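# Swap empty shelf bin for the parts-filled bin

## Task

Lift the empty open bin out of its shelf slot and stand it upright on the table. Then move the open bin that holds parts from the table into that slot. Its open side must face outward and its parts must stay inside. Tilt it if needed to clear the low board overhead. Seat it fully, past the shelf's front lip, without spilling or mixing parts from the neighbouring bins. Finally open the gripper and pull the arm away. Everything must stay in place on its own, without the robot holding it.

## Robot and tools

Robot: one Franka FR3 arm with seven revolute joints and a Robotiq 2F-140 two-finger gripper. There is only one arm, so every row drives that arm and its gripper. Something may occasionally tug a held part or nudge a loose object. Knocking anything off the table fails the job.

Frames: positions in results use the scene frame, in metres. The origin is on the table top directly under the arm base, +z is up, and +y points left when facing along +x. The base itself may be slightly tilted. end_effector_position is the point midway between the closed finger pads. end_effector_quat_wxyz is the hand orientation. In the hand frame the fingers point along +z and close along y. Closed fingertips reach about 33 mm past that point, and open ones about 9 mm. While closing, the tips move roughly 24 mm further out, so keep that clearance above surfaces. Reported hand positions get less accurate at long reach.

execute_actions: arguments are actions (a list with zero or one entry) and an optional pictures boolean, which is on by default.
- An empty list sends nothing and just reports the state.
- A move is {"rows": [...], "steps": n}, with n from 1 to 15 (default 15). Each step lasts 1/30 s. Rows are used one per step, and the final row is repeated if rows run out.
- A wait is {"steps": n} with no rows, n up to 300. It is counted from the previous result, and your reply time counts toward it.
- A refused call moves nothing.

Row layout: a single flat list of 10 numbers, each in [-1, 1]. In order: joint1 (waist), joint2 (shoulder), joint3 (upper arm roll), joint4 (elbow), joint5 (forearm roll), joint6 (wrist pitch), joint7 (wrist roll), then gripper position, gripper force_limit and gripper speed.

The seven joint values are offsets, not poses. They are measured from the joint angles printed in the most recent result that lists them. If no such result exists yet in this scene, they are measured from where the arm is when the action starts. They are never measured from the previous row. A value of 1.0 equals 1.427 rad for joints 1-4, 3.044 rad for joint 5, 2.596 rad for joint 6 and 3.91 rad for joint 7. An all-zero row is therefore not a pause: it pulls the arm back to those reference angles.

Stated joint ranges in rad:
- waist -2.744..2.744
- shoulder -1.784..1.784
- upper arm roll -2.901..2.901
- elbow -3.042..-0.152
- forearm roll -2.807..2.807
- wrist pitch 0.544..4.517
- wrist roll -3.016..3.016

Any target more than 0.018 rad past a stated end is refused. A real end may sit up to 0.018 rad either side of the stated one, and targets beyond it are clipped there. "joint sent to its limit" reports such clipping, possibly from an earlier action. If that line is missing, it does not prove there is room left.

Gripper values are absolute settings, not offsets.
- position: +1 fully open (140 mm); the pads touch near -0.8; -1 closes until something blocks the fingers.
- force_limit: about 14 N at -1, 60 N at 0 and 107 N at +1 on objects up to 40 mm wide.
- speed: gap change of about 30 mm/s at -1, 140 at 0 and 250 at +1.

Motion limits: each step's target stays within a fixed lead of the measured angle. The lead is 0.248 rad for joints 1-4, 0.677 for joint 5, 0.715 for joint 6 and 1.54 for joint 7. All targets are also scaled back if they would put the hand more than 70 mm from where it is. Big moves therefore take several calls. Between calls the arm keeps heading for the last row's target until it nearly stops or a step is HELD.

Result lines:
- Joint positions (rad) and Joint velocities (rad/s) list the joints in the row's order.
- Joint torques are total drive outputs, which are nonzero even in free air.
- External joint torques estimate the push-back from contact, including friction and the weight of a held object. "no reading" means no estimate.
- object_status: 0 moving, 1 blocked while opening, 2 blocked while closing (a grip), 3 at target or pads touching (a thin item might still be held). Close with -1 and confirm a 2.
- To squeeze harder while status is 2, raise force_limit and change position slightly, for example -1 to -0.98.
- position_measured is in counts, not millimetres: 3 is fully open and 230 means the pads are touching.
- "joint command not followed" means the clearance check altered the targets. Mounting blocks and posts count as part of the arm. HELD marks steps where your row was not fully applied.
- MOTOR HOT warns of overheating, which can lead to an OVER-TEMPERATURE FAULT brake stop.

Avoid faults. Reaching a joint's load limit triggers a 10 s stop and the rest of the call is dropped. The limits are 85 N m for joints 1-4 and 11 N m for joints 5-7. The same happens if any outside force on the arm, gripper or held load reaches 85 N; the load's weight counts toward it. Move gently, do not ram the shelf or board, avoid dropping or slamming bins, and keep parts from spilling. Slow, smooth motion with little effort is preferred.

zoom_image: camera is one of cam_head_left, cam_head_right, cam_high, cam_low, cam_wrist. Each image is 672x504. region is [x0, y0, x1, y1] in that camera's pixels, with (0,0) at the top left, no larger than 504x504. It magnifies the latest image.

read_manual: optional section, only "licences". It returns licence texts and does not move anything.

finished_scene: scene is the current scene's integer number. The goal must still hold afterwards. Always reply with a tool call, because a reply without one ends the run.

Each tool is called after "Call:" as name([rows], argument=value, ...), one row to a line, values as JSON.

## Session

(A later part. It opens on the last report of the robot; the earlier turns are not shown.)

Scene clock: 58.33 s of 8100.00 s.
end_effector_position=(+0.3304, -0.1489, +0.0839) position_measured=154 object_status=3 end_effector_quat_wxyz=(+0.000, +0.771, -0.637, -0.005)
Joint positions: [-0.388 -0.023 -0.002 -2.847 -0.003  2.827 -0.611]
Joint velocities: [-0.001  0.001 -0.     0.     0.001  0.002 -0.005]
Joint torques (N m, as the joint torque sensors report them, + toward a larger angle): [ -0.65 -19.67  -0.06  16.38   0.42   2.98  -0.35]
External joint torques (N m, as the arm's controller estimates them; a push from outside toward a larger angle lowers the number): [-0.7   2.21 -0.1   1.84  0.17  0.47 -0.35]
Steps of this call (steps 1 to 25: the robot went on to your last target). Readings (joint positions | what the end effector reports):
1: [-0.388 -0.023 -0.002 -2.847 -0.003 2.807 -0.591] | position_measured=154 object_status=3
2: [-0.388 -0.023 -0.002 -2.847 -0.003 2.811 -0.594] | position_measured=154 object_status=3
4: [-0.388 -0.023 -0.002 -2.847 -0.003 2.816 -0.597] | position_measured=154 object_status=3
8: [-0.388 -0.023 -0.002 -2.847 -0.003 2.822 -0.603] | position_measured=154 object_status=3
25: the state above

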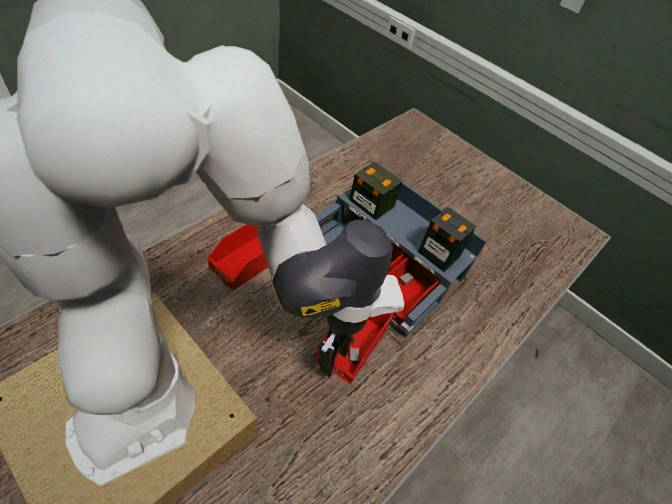

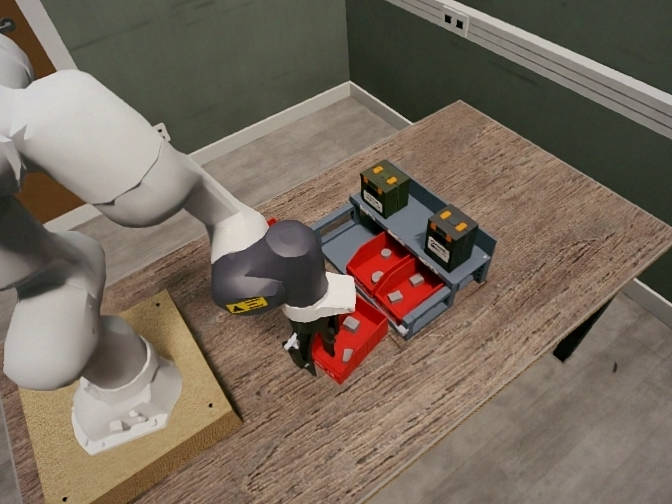

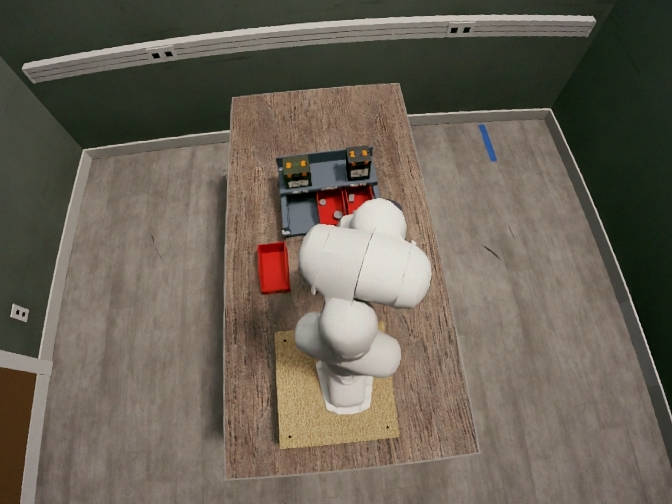

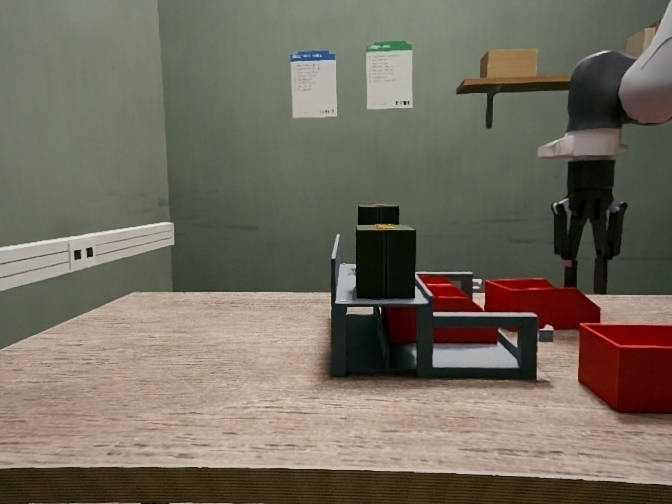

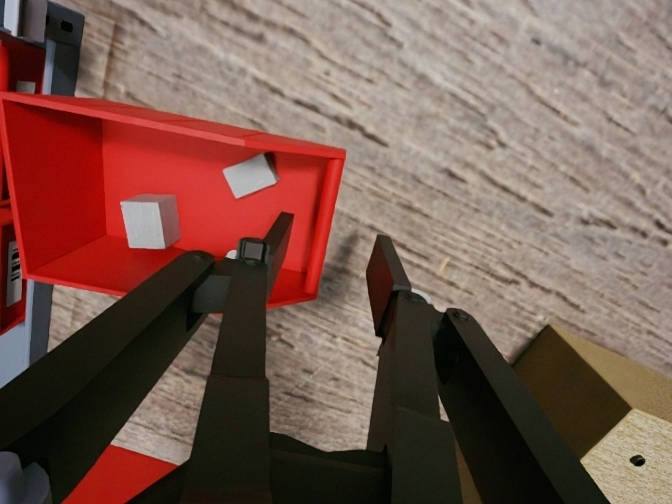

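Call:
execute_actions([
  {"rows":[[0.005,0.03,0,0.01,0,0.02,0,-0.4,0.5,0],[0.005,0.03,0,0.01,0,0.02,0,-0.4,0.5,0],[0.005,0.03,0,0.01,0,0.02,0,-0.4,0.5,0],[0.005,0.03,0,0.01,0,0.02,0,-0.4,0.5,0],[0.005,0.065,0,0.014,0,0.035,0,-0.4,0.5,0],[0.005,0.065,0,0.014,0,0.035,0,-0.4,0.5,0],[0.005,0.065,0,0.014,0,0.035,0,-0.4,0.5,0],[0.005,0.065,0,0.014,0,0.035,0,-0.4,0.5,0],[0.005,0.099,0,0.018,0,0.045,0,-0.4,0.5,0]]},
], pictures=false)

Call:
execute_actions([
  {"steps":12},
], pictures=false)

Call:
execute_actions([
  {"rows":[[0,0,0,0,0,0,0,-1,0.8,-0.3]]},
])

Scene clock: 61.60 s of 8100.00 s.
end_effector_position=(+0.3285, -0.1459, +0.0487) position_measured=179 object_status=3 end_effector_quat_wxyz=(+0.002, +0.773, -0.634, -0.012)
Joint positions: [-0.383  0.115 -0.002 -2.825 -0.003  2.926 -0.612]
Joint velocities: [ 0.002  0.033 -0.     0.008  0.001  0.084  0.001]
Joint torques (N m, as the joint torque sensors report them, + toward a larger angle): [  0.89 -22.8   -0.04  15.43   0.24   3.1   -0.02]
External joint torques (N m, as the arm's controller estimates them; a push from outside toward a larger angle lowers the number): [ 0.76  2.36 -0.27  2.71  0.1   0.55 -0.02]
Steps of this call (steps 1 to 15: the robot went on to your last target; steps 16 to 83: nothing new was sent; steps 84 to 98: all 15 steps of this action). Readings (joint positions | what the end effector reports):
84: [-0.388 -0.017 -0.002 -2.844 -0.003 2.834 -0.612] | position_measured=154 object_status=0
85: [-0.386 -0.006 -0.002 -2.840 -0.003 2.842 -0.612] | position_measured=160 object_status=0
87: [-0.384 0.009 -0.002 -2.837 -0.003 2.853 -0.612] | position_measured=175 object_status=0
91: [-0.383 0.056 -0.002 -2.831 -0.003 2.887 -0.612] | position_measured=179 object_status=0
98: the state above

Scene clock: 62.00 s of 8100.00 s.
end_effector_position=(+0.3330, -0.1478, +0.0497) position_measured=179 object_status=3 end_effector_quat_wxyz=(+0.000, +0.773, -0.634, -0.005)
Joint positions: [-0.383  0.116 -0.002 -2.823 -0.003  2.94  -0.612]
Joint velocities: [ 0.001  0.001  0.002  0.001 -0.001  0.009 -0.   ]
Joint torques (N m, as the joint torque sensors report them, + toward a larger angle): [  1.28 -21.83   0.06  14.64   0.18   2.96  -0.05]
External joint torques (N m, as the arm's controller estimates them; a push from outside toward a larger angle lowers the number): [ 1.16  2.56 -0.16  2.35  0.04  0.46 -0.05]
Steps of this call (steps 1 to 12: the robot went on to your last target). Readings (joint positions | what the end effector reports):
1: [-0.383 0.115 -0.002 -2.824 -0.003 2.929 -0.612] | position_measured=179 object_status=3
2: [-0.383 0.116 -0.002 -2.824 -0.003 2.931 -0.612] | position_measured=179 object_status=3
4: [-0.383 0.116 -0.002 -2.824 -0.003 2.935 -0.612] | position_measured=179 object_status=3
8: [-0.383 0.116 -0.002 -2.823 -0.003 2.938 -0.612] | position_measured=179 object_status=3
12: the state above

Scene clock: 62.50 s of 8100.00 s.
end_effector_position=(+0.3334, -0.1479, +0.0500) position_measured=223 object_status=0 end_effector_quat_wxyz=(+0.000, +0.773, -0.634, -0.005)
Joint positions: [-0.383  0.115 -0.002 -2.823 -0.003  2.94  -0.612]
Joint velocities: [-0.002  0.     0.    -0.002 -0.001  0.001 -0.   ]
Joint torques (N m, as the joint torque sensors report them, + toward a larger angle): [  0.86 -22.97  -0.12  13.17   0.17   2.59  -0.08]
External joint torques (N m, as the arm's controller estimates them; a push from outside toward a larger angle lowers the number): [ 0.83  1.39 -0.25  0.9   0.01  0.09 -0.08]
Steps of this call (steps 1 to 15: all 15 steps of this action). Readings (joint positions | what the end effector reports):
1: [-0.383 0.116 -0.002 -2.823 -0.003 2.940 -0.612] | position_measured=179 object_status=0
2: [-0.383 0.116 -0.002 -2.823 -0.003 2.940 -0.612] | position_measured=183 object_status=0
4: [-0.383 0.116 -0.002 -2.823 -0.003 2.940 -0.612] | position_measured=195 object_status=0
8: [-0.383 0.115 -0.002 -2.823 -0.003 2.940 -0.612] | position_measured=218 object_status=0
15: the state above

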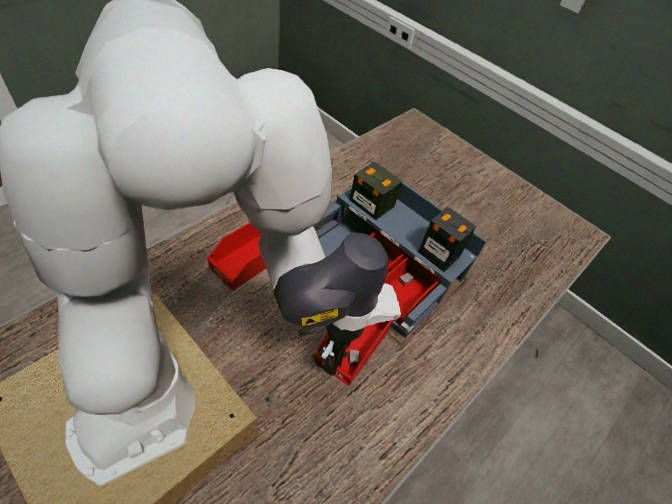

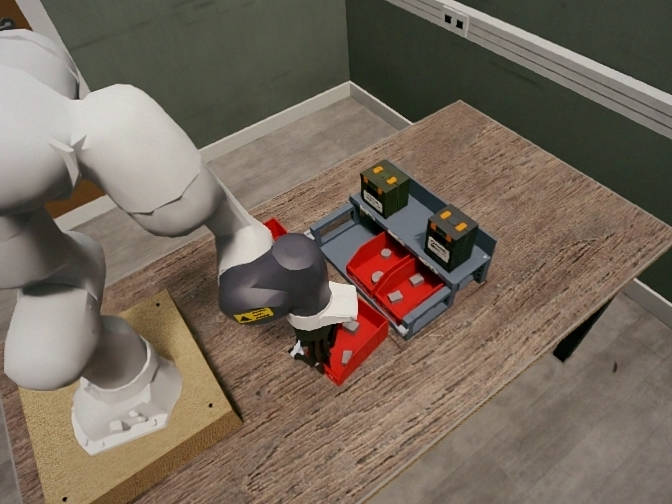

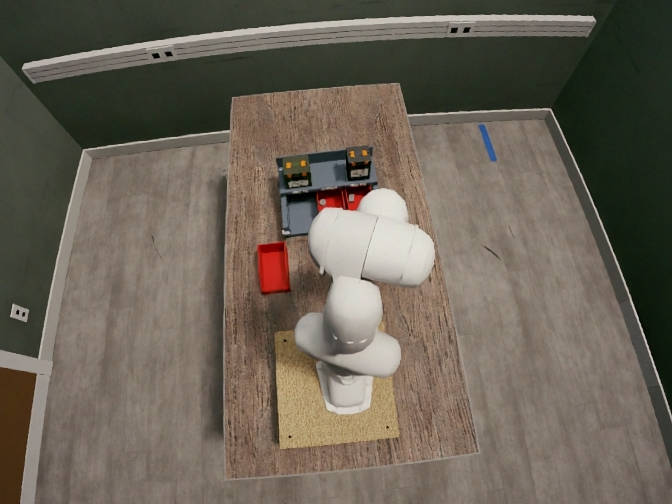

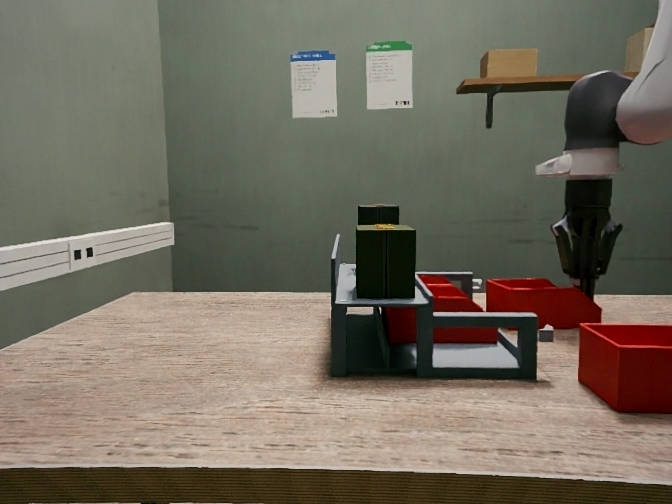

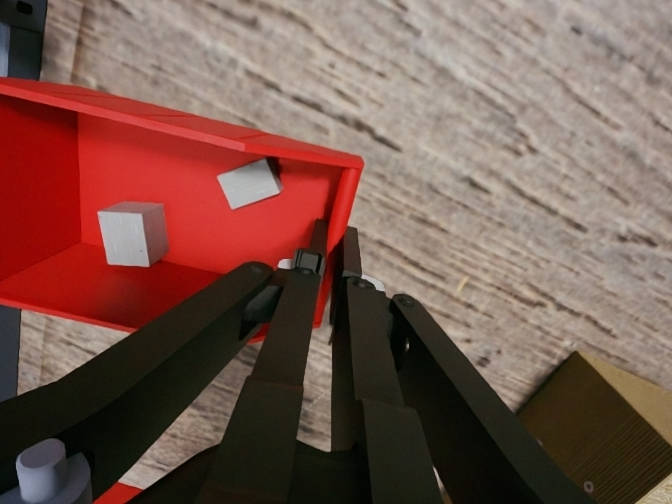

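Call:
execute_actions([
  {"rows":[[0,-0.04,0,0,0,-0.03,0,-1,0.8,-0.3],[0,-0.04,0,0,0,-0.03,0,-1,0.8,-0.3],[0,-0.04,0,0,0,-0.03,0,-1,0.8,-0.3],[0,-0.1,0,0,0,-0.08,0,-1,0.8,-0.3],[0,-0.1,0,0,0,-0.08,0,-1,0.8,-0.3],[0,-0.1,0,0,0,-0.08,0,-1,0.8,-0.3],[0,-0.16,0,0,0,-0.13,0,-1,0.8,-0.3],[0,-0.16,0,0,0,-0.13,0,-1,0.8,-0.3],[0,-0.16,0,0,0,-0.13,0,-1,0.8,-0.3],[0,-0.22,0,0.005,0,-0.17,0,-1,0.8,-0.3],[0,-0.22,0,0.005,0,-0.17,0,-1,0.8,-0.3],[0,-0.22,0,0.005,0,-0.17,0,-1,0.8,-0.3],[0,-0.29,0,0.009,0,-0.17,0,-1,0.8,-0.3]]},
], pictures=false)

Call:
execute_actions([
  {"steps":12},
], pictures=false)

Scene clock: 65.47 s of 8100.00 s.
end_effector_position=(+0.3367, -0.1500, +0.1540) position_measured=223 object_status=2 end_effector_quat_wxyz=(+0.000, +0.773, -0.634, -0.006)
Joint positions: [-0.383 -0.25  -0.002 -2.817 -0.003  2.567 -0.612]
Joint velocities: [ 0.    -0.717  0.002  0.112  0.001 -0.381 -0.001]
Joint torques (N m, as the joint torque sensors report them, + toward a larger angle): [  0.18 -11.04  -0.62  17.     0.48   1.87  -0.04]
External joint torques (N m, as the arm's controller estimates them; a push from outside toward a larger angle lowers the number): [ 0.19 -2.9  -0.39  3.45 -0.02  0.64 -0.04]
Steps of this call (steps 1 to 15: the robot went on to your last target; steps 16 to 74: nothing new was sent; steps 75 to 89: all 15 steps of this action). Readings (joint positions | what the end effector reports):
75: [-0.383 0.108 -0.002 -2.824 -0.003 2.929 -0.612] | position_measured=223 object_status=2
76: [-0.383 0.093 -0.002 -2.825 -0.003 2.916 -0.612] | position_measured=223 object_status=2
78: [-0.383 0.061 -0.002 -2.826 -0.003 2.879 -0.612] | position_measured=223 object_status=2
82: [-0.383 -0.048 -0.002 -2.827 -0.003 2.758 -0.612] | position_measured=223 object_status=2
89: the state above

Scene clock: 65.87 s of 8100.00 s.
end_effector_position=(+0.3319, -0.1479, +0.1666) position_measured=223 object_status=2 end_effector_quat_wxyz=(+0.002, +0.773, -0.634, -0.012)
Joint positions: [-0.383 -0.294 -0.002 -2.811 -0.003  2.504 -0.612]
Joint velocities: [ 0.001  0.    -0.    -0.001 -0.    -0.045  0.   ]
Joint torques (N m, as the joint torque sensors report them, + toward a larger angle): [ -0.22 -19.33  -0.67  21.39   0.42   3.1   -0.03]
External joint torques (N m, as the arm's controller estimates them; a push from outside toward a larger angle lowers the number): [-0.3  -1.99 -0.51  1.94 -0.05  0.63 -0.03]
Steps of this call (steps 1 to 12: the robot went on to your last target). Readings (joint positions | what the end effector reports):
1: [-0.383 -0.270 -0.002 -2.814 -0.003 2.557 -0.612] | position_measured=223 object_status=2
2: [-0.383 -0.282 -0.002 -2.811 -0.003 2.548 -0.612] | position_measured=223 object_status=2
4: [-0.383 -0.292 -0.002 -2.810 -0.003 2.533 -0.612] | position_measured=223 object_status=2
8: [-0.383 -0.294 -0.002 -2.810 -0.003 2.513 -0.612] | position_measured=223 object_status=2
12: the state above

Call:
execute_actions([
  {"rows":[[0.06,0.025,0,0.03,0,0,0.04,-1,0.8,-0.3],[0.06,0.025,0,0.03,0,0,0.04,-1,0.8,-0.3],[0.06,0.025,0,0.03,0,0,0.04,-1,0.8,-0.3],[0.15,0.06,0,0.07,0,-0.005,0.09,-1,0.8,-0.3],[0.15,0.06,0,0.07,0,-0.005,0.09,-1,0.8,-0.3],[0.15,0.06,0,0.07,0,-0.005,0.09,-1,0.8,-0.3],[0.24,0.1,0,0.115,0,-0.005,0.14,-1,0.8,-0.3],[0.24,0.1,0,0.115,0,-0.005,0.14,-1,0.8,-0.3],[0.24,0.1,0,0.115,0,-0.005,0.14,-1,0.8,-0.3],[0.33,0.135,0,0.155,0,-0.011,0.18,-1,0.8,-0.3],[0.33,0.135,0,0.155,0,-0.011,0.18,-1,0.8,-0.3],[0.33,0.135,0,0.155,0,-0.011,0.18,-1,0.8,-0.3],[0.439,0.179,0,0.207,0,-0.011,0.2105,-1,0.8,-0.3]]},
], pictures=false)

Call:
execute_actions([
  {"steps":50},
])

Scene clock: 69.63 s of 8100.00 s.
end_effector_position=(+0.4416, +0.0478, +0.1711) position_measured=223 object_status=2 end_effector_quat_wxyz=(+0.003, +0.794, -0.608, -0.008)
Joint positions: [ 0.148 -0.074 -0.005 -2.562 -0.003  2.481 -0.152]
Joint velocities: [ 1.21   0.499  0.074  0.58  -0.    -0.012  1.177]
Joint torques (N m, as the joint torque sensors report them, + toward a larger angle): [ -1.75 -28.32  -2.27  20.38   0.44   2.26   0.76]
External joint torques (N m, as the arm's controller estimates them; a push from outside toward a larger angle lowers the number): [ 1.11  0.01 -0.11  4.27  0.    0.47  0.73]
Steps of this call (steps 1 to 30: the robot went on to your last target; steps 31 to 90: nothing new was sent; then 0.27 s passed at rest; steps 91 to 105: all 15 steps of this action). Readings (joint positions | what the end effector reports):
91: [-0.367 -0.287 -0.008 -2.804 -0.003 2.496 -0.600] | position_measured=223 object_status=2
92: [-0.346 -0.276 -0.007 -2.793 -0.003 2.496 -0.585] | position_measured=223 object_status=2
94: [-0.293 -0.256 -0.011 -2.770 -0.003 2.494 -0.544] | position_measured=223 object_status=2
98: [-0.139 -0.191 -0.007 -2.696 -0.003 2.491 -0.416] | position_measured=223 object_status=2
105: the state above

Scene clock: 71.30 s of 8100.00 s.
end_effector_position=(+0.4461, +0.0932, +0.1702) position_measured=223 object_status=2 end_effector_quat_wxyz=(+0.006, +0.710, -0.705, -0.008)
Joint positions: [ 0.242 -0.037 -0.001 -2.521 -0.003  2.472  0.203]
Joint velocities: [ 0.    -0.     0.    -0.     0.    -0.001  0.005]
Joint torques (N m, as the joint torque sensors report them, + toward a larger angle): [  0.89 -26.28  -0.84  24.13   0.47   3.02   0.28]
External joint torques (N m, as the arm's controller estimates them; a push from outside toward a larger angle lowers the number): [ 0.68  0.31 -1.02  4.24 -0.01  0.59  0.28]
Steps of this call (steps 1 to 50: the robot went on to your last target). Readings (joint positions | what the end effector reports):
1: [0.183 -0.060 -0.001 -2.546 -0.003 2.480 -0.115] | position_measured=223 object_status=2
2: [0.208 -0.051 0.004 -2.536 -0.003 2.480 -0.082] | position_measured=223 object_status=2
4: [0.234 -0.043 0.007 -2.527 -0.003 2.478 -0.026] | position_measured=223 object_status=2
8: [0.242 -0.038 0.003 -2.522 -0.003 2.475 0.055] | position_measured=223 object_status=2
50: the state above

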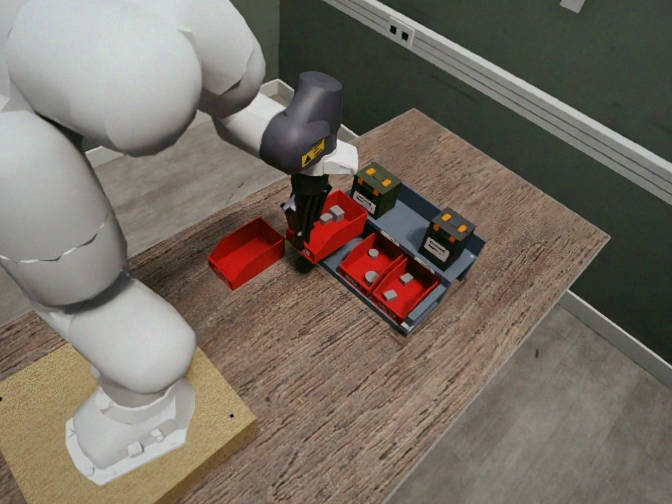

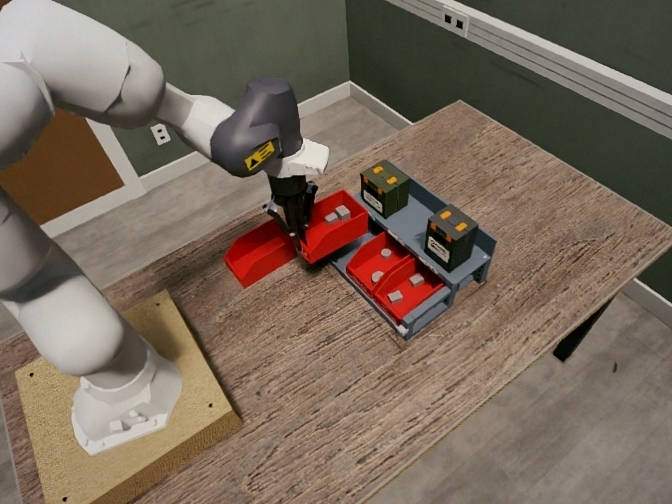

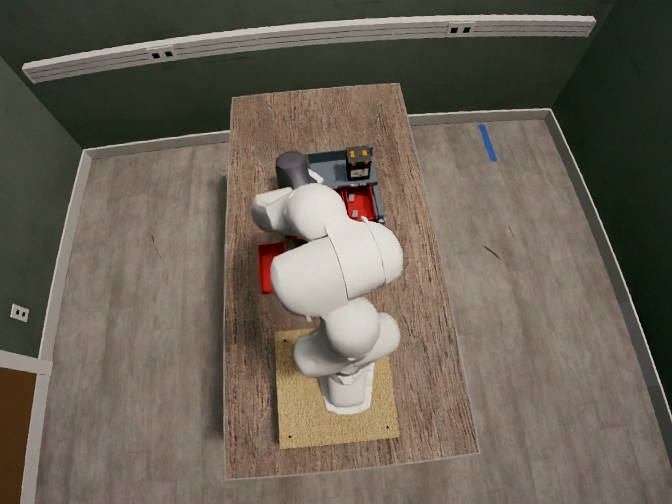

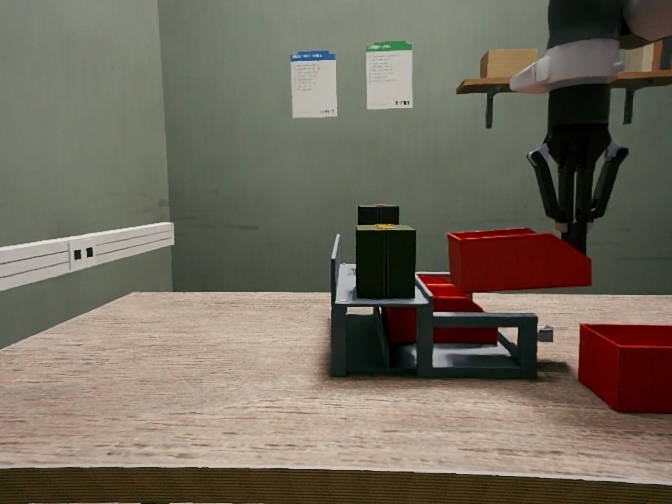

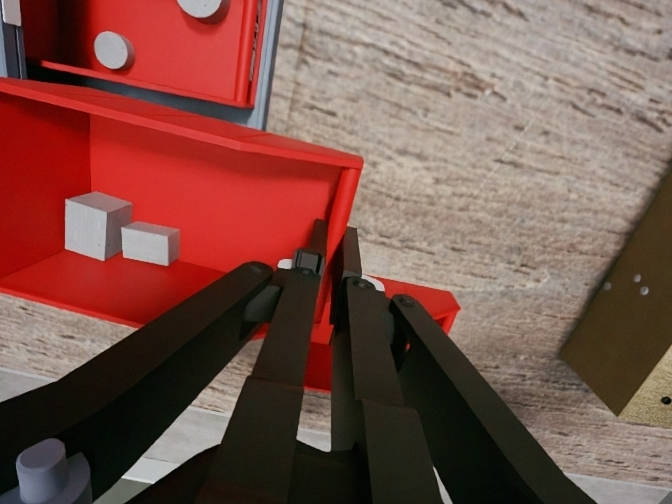

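Call:
execute_actions([
  {"rows":[[0,0.04,0,0.013,0,0.01,0,-1,0.8,-0.3],[0,0.04,0,0.013,0,0.01,0,-1,0.8,-0.3],[0,0.04,0,0.013,0,0.01,0,-1,0.8,-0.3],[0,0.08,0,0.026,0,0.02,0,-1,0.8,-0.3],[0,0.08,0,0.026,0,0.02,0,-1,0.8,-0.3],[0,0.08,0,0.026,0,0.02,0,-1,0.8,-0.3],[0,0.12,0,0.04,0,0.03,0,-1,0.8,-0.3],[0,0.12,0,0.04,0,0.03,0,-1,0.8,-0.3],[0,0.12,0,0.04,0,0.03,0,-1,0.8,-0.3],[0,0.155,0,0.052,0,0.042,0,-1,0.8,-0.3],[0,0.155,0,0.052,0,0.042,0,-1,0.8,-0.3],[0,0.155,0,0.052,0,0.048,0,-1,0.8,-0.3],[0,0.188,0,0.064,0,0.048,0,-1,0.8,-0.3]]},
], pictures=false)

Call:
execute_actions([
  {"steps":15},
])

Call:
zoom_image(camera="cam_low", region=[370,260,610,400])

Scene clock: 76.93 s of 8100.00 s.
end_effector_position=(+0.4491, +0.0946, +0.0899) position_measured=223 object_status=2 end_effector_quat_wxyz=(+0.039, +0.708, -0.704, -0.030)
Joint positions: [ 0.242  0.212 -0.001 -2.442 -0.003  2.564  0.205]
Joint velocities: [-0.001  0.346  0.001  0.081 -0.001  0.148 -0.002]
Joint torques (N m, as the joint torque sensors report them, + toward a larger angle): [  0.55 -35.42  -0.21  20.85   0.35   3.69   0.01]
External joint torques (N m, as the arm's controller estimates them; a push from outside toward a larger angle lowers the number): [ 0.07  2.05 -0.86  2.57  0.04  1.21  0.  ]
Steps of this call (steps 1 to 15: the robot went on to your last target; steps 16 to 90: nothing new was sent; then 2.13 s passed at rest; steps 91 to 105: all 15 steps of this action). Readings (joint positions | what the end effector reports):
91: [0.242 -0.030 -0.001 -2.516 -0.003 2.475 0.205] | position_measured=223 object_status=2
92: [0.242 -0.015 -0.001 -2.511 -0.003 2.479 0.205] | position_measured=223 object_status=2
94: [0.242 0.015 -0.001 -2.503 -0.003 2.487 0.205] | position_measured=223 object_status=2
98: [0.242 0.094 -0.001 -2.481 -0.003 2.511 0.205] | position_measured=223 object_status=2
105: the state above

Scene clock: 77.43 s of 8100.00 s.
end_effector_position=(+0.4551, +0.0959, +0.0848) position_measured=223 object_status=2 end_effector_quat_wxyz=(+0.033, +0.709, -0.704, -0.027)
Joint positions: [ 0.242  0.232 -0.001 -2.434 -0.003  2.588  0.205]
Joint velocities: [ 0.     0.    -0.001  0.001  0.     0.006  0.   ]
Joint torques (N m, as the joint torque sensors report them, + toward a larger angle): [ -0.13 -32.21  -0.53  20.96   0.23   3.3   -0.04]
External joint torques (N m, as the arm's controller estimates them; a push from outside toward a larger angle lowers the number): [-0.39  0.64 -0.96  3.85 -0.12  1.03 -0.04]
Steps of this call (steps 1 to 15: the robot went on to your last target). Readings (joint positions | what the end effector reports):
1: [0.242 0.221 -0.001 -2.440 -0.003 2.569 0.205] | position_measured=223 object_status=2
2: [0.242 0.227 -0.001 -2.439 -0.003 2.572 0.205] | position_measured=223 object_status=2
4: [0.242 0.231 -0.001 -2.437 -0.003 2.577 0.205] | position_measured=223 object_status=2
8: [0.242 0.232 -0.001 -2.434 -0.003 2.584 0.205] | position_measured=223 object_status=2
15: the state above

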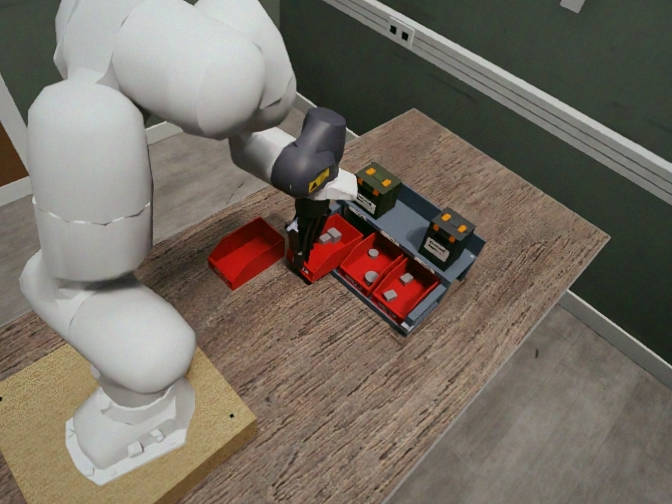

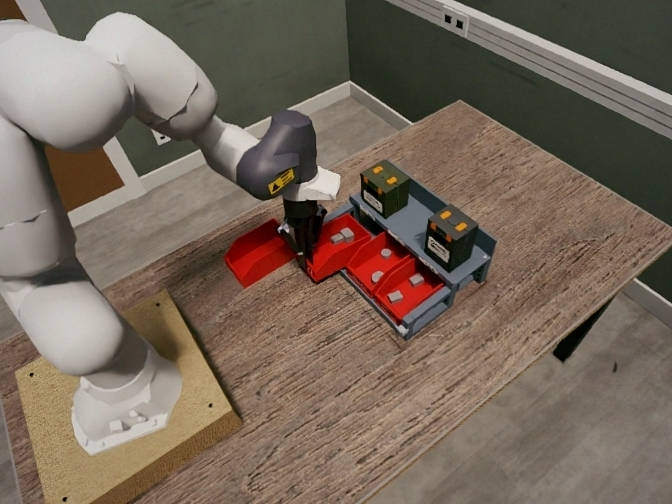

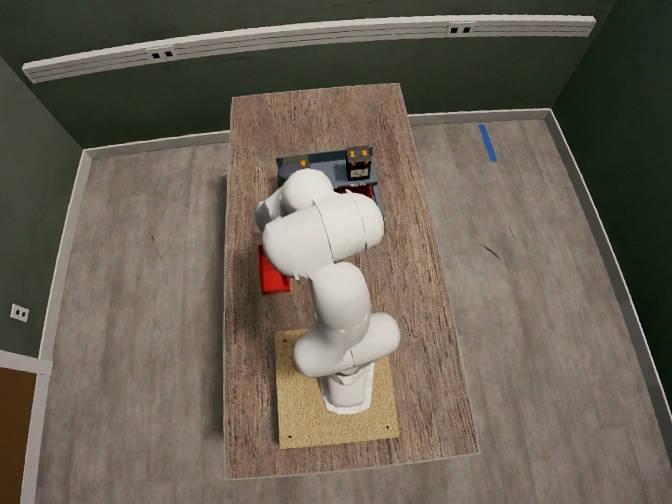

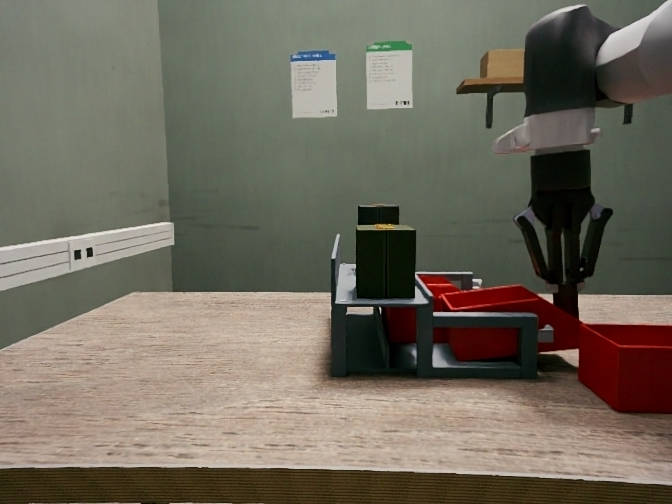

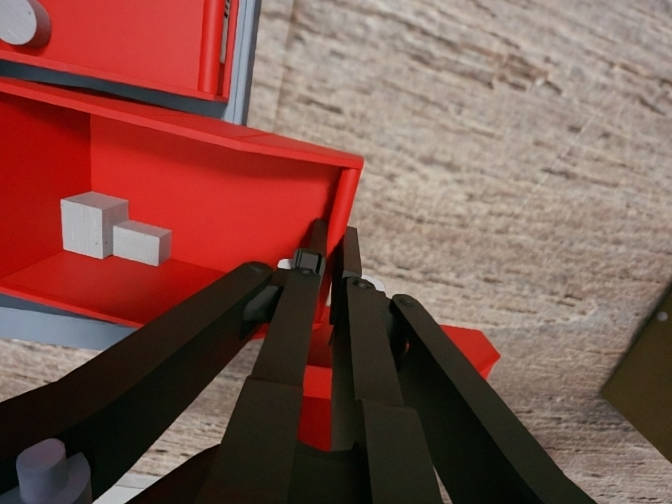

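Region (370, 260, 610, 400) of cam_low's 672x504 image, scaled by 2.100, with more detail than that image has; it fills the top 294 rows of this view, and the rest is white.

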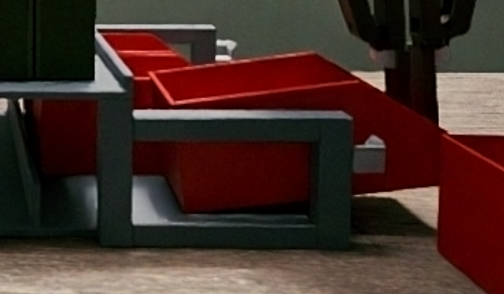

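Call:
execute_actions([
  {"rows":[[-0.004,0.027,0,0.043,0,-0.011,-0.002,-1,0.8,-0.3],[-0.004,0.027,0,0.043,0,-0.011,-0.002,-1,0.8,-0.3],[-0.004,0.027,0,0.043,0,-0.011,-0.002,-1,0.8,-0.3],[-0.008,0.055,0,0.086,0,-0.021,-0.004,-1,0.8,-0.3],[-0.008,0.055,0,0.086,0,-0.021,-0.004,-1,0.8,-0.3],[-0.008,0.055,0,0.086,0,-0.021,-0.004,-1,0.8,-0.3],[-0.012,0.082,0,0.129,0,-0.03,-0.006,-1,0.8,-0.3],[-0.012,0.082,0,0.129,0,-0.03,-0.006,-1,0.8,-0.3],[-0.012,0.082,0,0.129,0,-0.03,-0.006,-1,0.8,-0.3],[-0.016,0.11,0,0.172,0,-0.038,-0.008,-1,0.8,-0.3],[-0.016,0.11,0,0.172,0,-0.038,-0.008,-1,0.8,-0.3],[-0.016,0.11,0,0.172,0,-0.038,-0.008,-1,0.8,-0.3],[-0.021,0.137,0,0.215,0,-0.04,-0.009,-1,0.8,-0.3]]},
], pictures=false)

Call:
execute_actions([
  {"steps":15},
])

Call:
zoom_image(camera="cam_low", region=[370,260,610,400])

Scene clock: 80.90 s of 8100.00 s.
end_effector_position=(+0.5351, +0.0991, +0.0775) position_measured=223 object_status=2 end_effector_quat_wxyz=(+0.030, +0.706, -0.707, -0.025)
Joint positions: [ 0.217  0.412 -0.    -2.159 -0.003  2.5    0.188]
Joint velocities: [-0.055  0.243 -0.007  0.382  0.001 -0.086 -0.042]
Joint torques (N m, as the joint torque sensors report them, + toward a larger angle): [  0.29 -39.56   0.81  20.06   0.5    2.15  -0.39]
External joint torques (N m, as the arm's controller estimates them; a push from outside toward a larger angle lowers the number): [-0.97  2.02 -0.65  3.77  0.17  0.24 -0.4 ]
Steps of this call (steps 1 to 15: the robot went on to your last target; steps 16 to 89: nothing new was sent; steps 90 to 104: all 15 steps of this action). Readings (joint positions | what the end effector reports):
90: [0.242 0.239 -0.001 -2.423 -0.003 2.583 0.205] | position_measured=223 object_status=2
91: [0.241 0.251 -0.001 -2.407 -0.003 2.579 0.205] | position_measured=223 object_status=2
93: [0.239 0.271 -0.000 -2.377 -0.003 2.566 0.204] | position_measured=223 object_status=2
97: [0.231 0.324 -0.000 -2.297 -0.003 2.540 0.199] | position_measured=223 object_status=2
104: the state above

Scene clock: 81.40 s of 8100.00 s.
end_effector_position=(+0.5410, +0.0978, +0.0768) position_measured=223 object_status=2 end_effector_quat_wxyz=(+0.032, +0.708, -0.705, -0.027)
Joint positions: [ 0.213  0.428 -0.001 -2.132 -0.003  2.484  0.178]
Joint velocities: [ 0.    -0.001 -0.    -0.    -0.    -0.005 -0.008]
Joint torques (N m, as the joint torque sensors report them, + toward a larger angle): [ -0.13 -39.68   0.13  21.77   0.46   2.71  -0.34]
External joint torques (N m, as the arm's controller estimates them; a push from outside toward a larger angle lowers the number): [-0.55  0.59 -0.57  3.12  0.03  0.45 -0.35]
Steps of this call (steps 1 to 15: the robot went on to your last target). Readings (joint positions | what the end effector reports):
1: [0.216 0.418 -0.001 -2.149 -0.003 2.498 0.187] | position_measured=223 object_status=2
2: [0.214 0.422 -0.001 -2.143 -0.003 2.496 0.186] | position_measured=223 object_status=2
4: [0.214 0.426 -0.001 -2.136 -0.003 2.492 0.184] | position_measured=223 object_status=2
8: [0.213 0.428 -0.001 -2.133 -0.003 2.487 0.181] | position_measured=223 object_status=2
15: the state above

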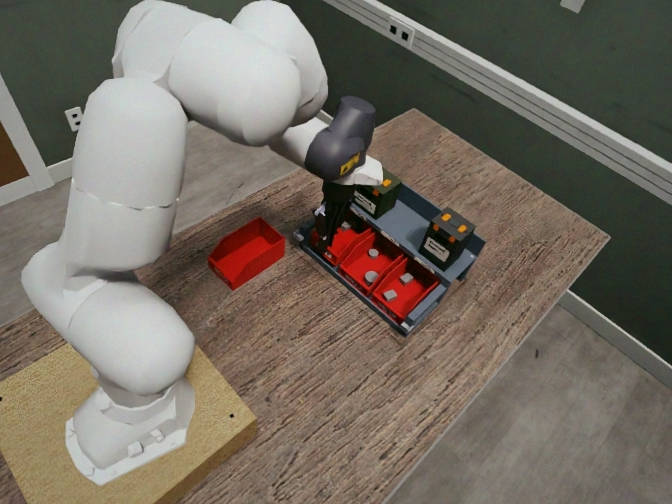

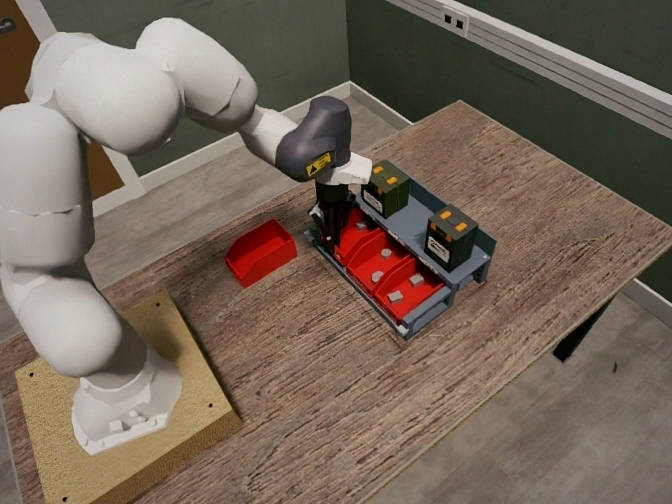

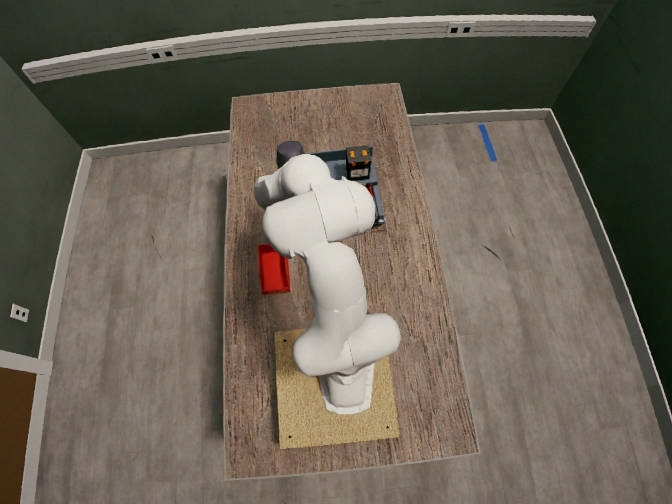

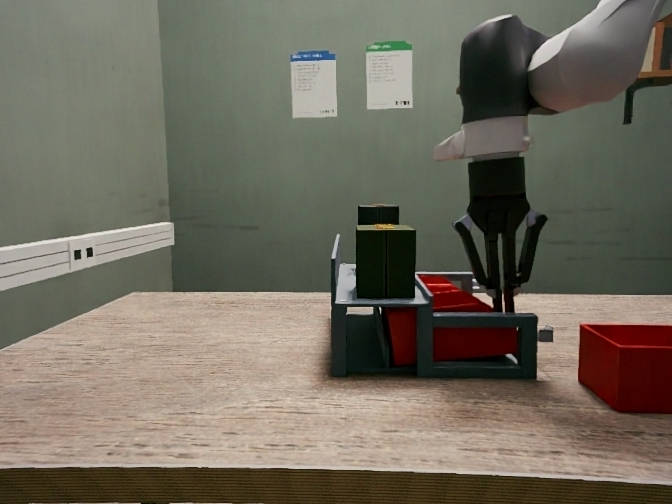

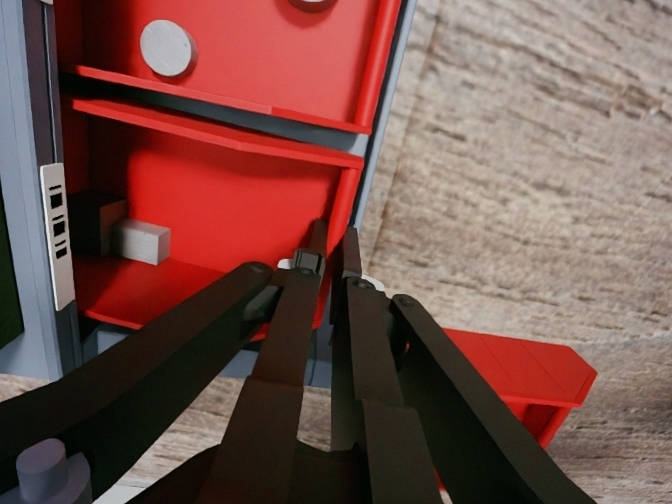

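Region (370, 260, 610, 400) of cam_low's 672x504 image, scaled by 2.100, with more detail than that image has; it fills the top 294 rows of this view, and the rest is white.

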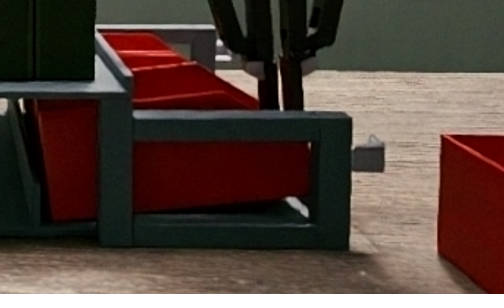

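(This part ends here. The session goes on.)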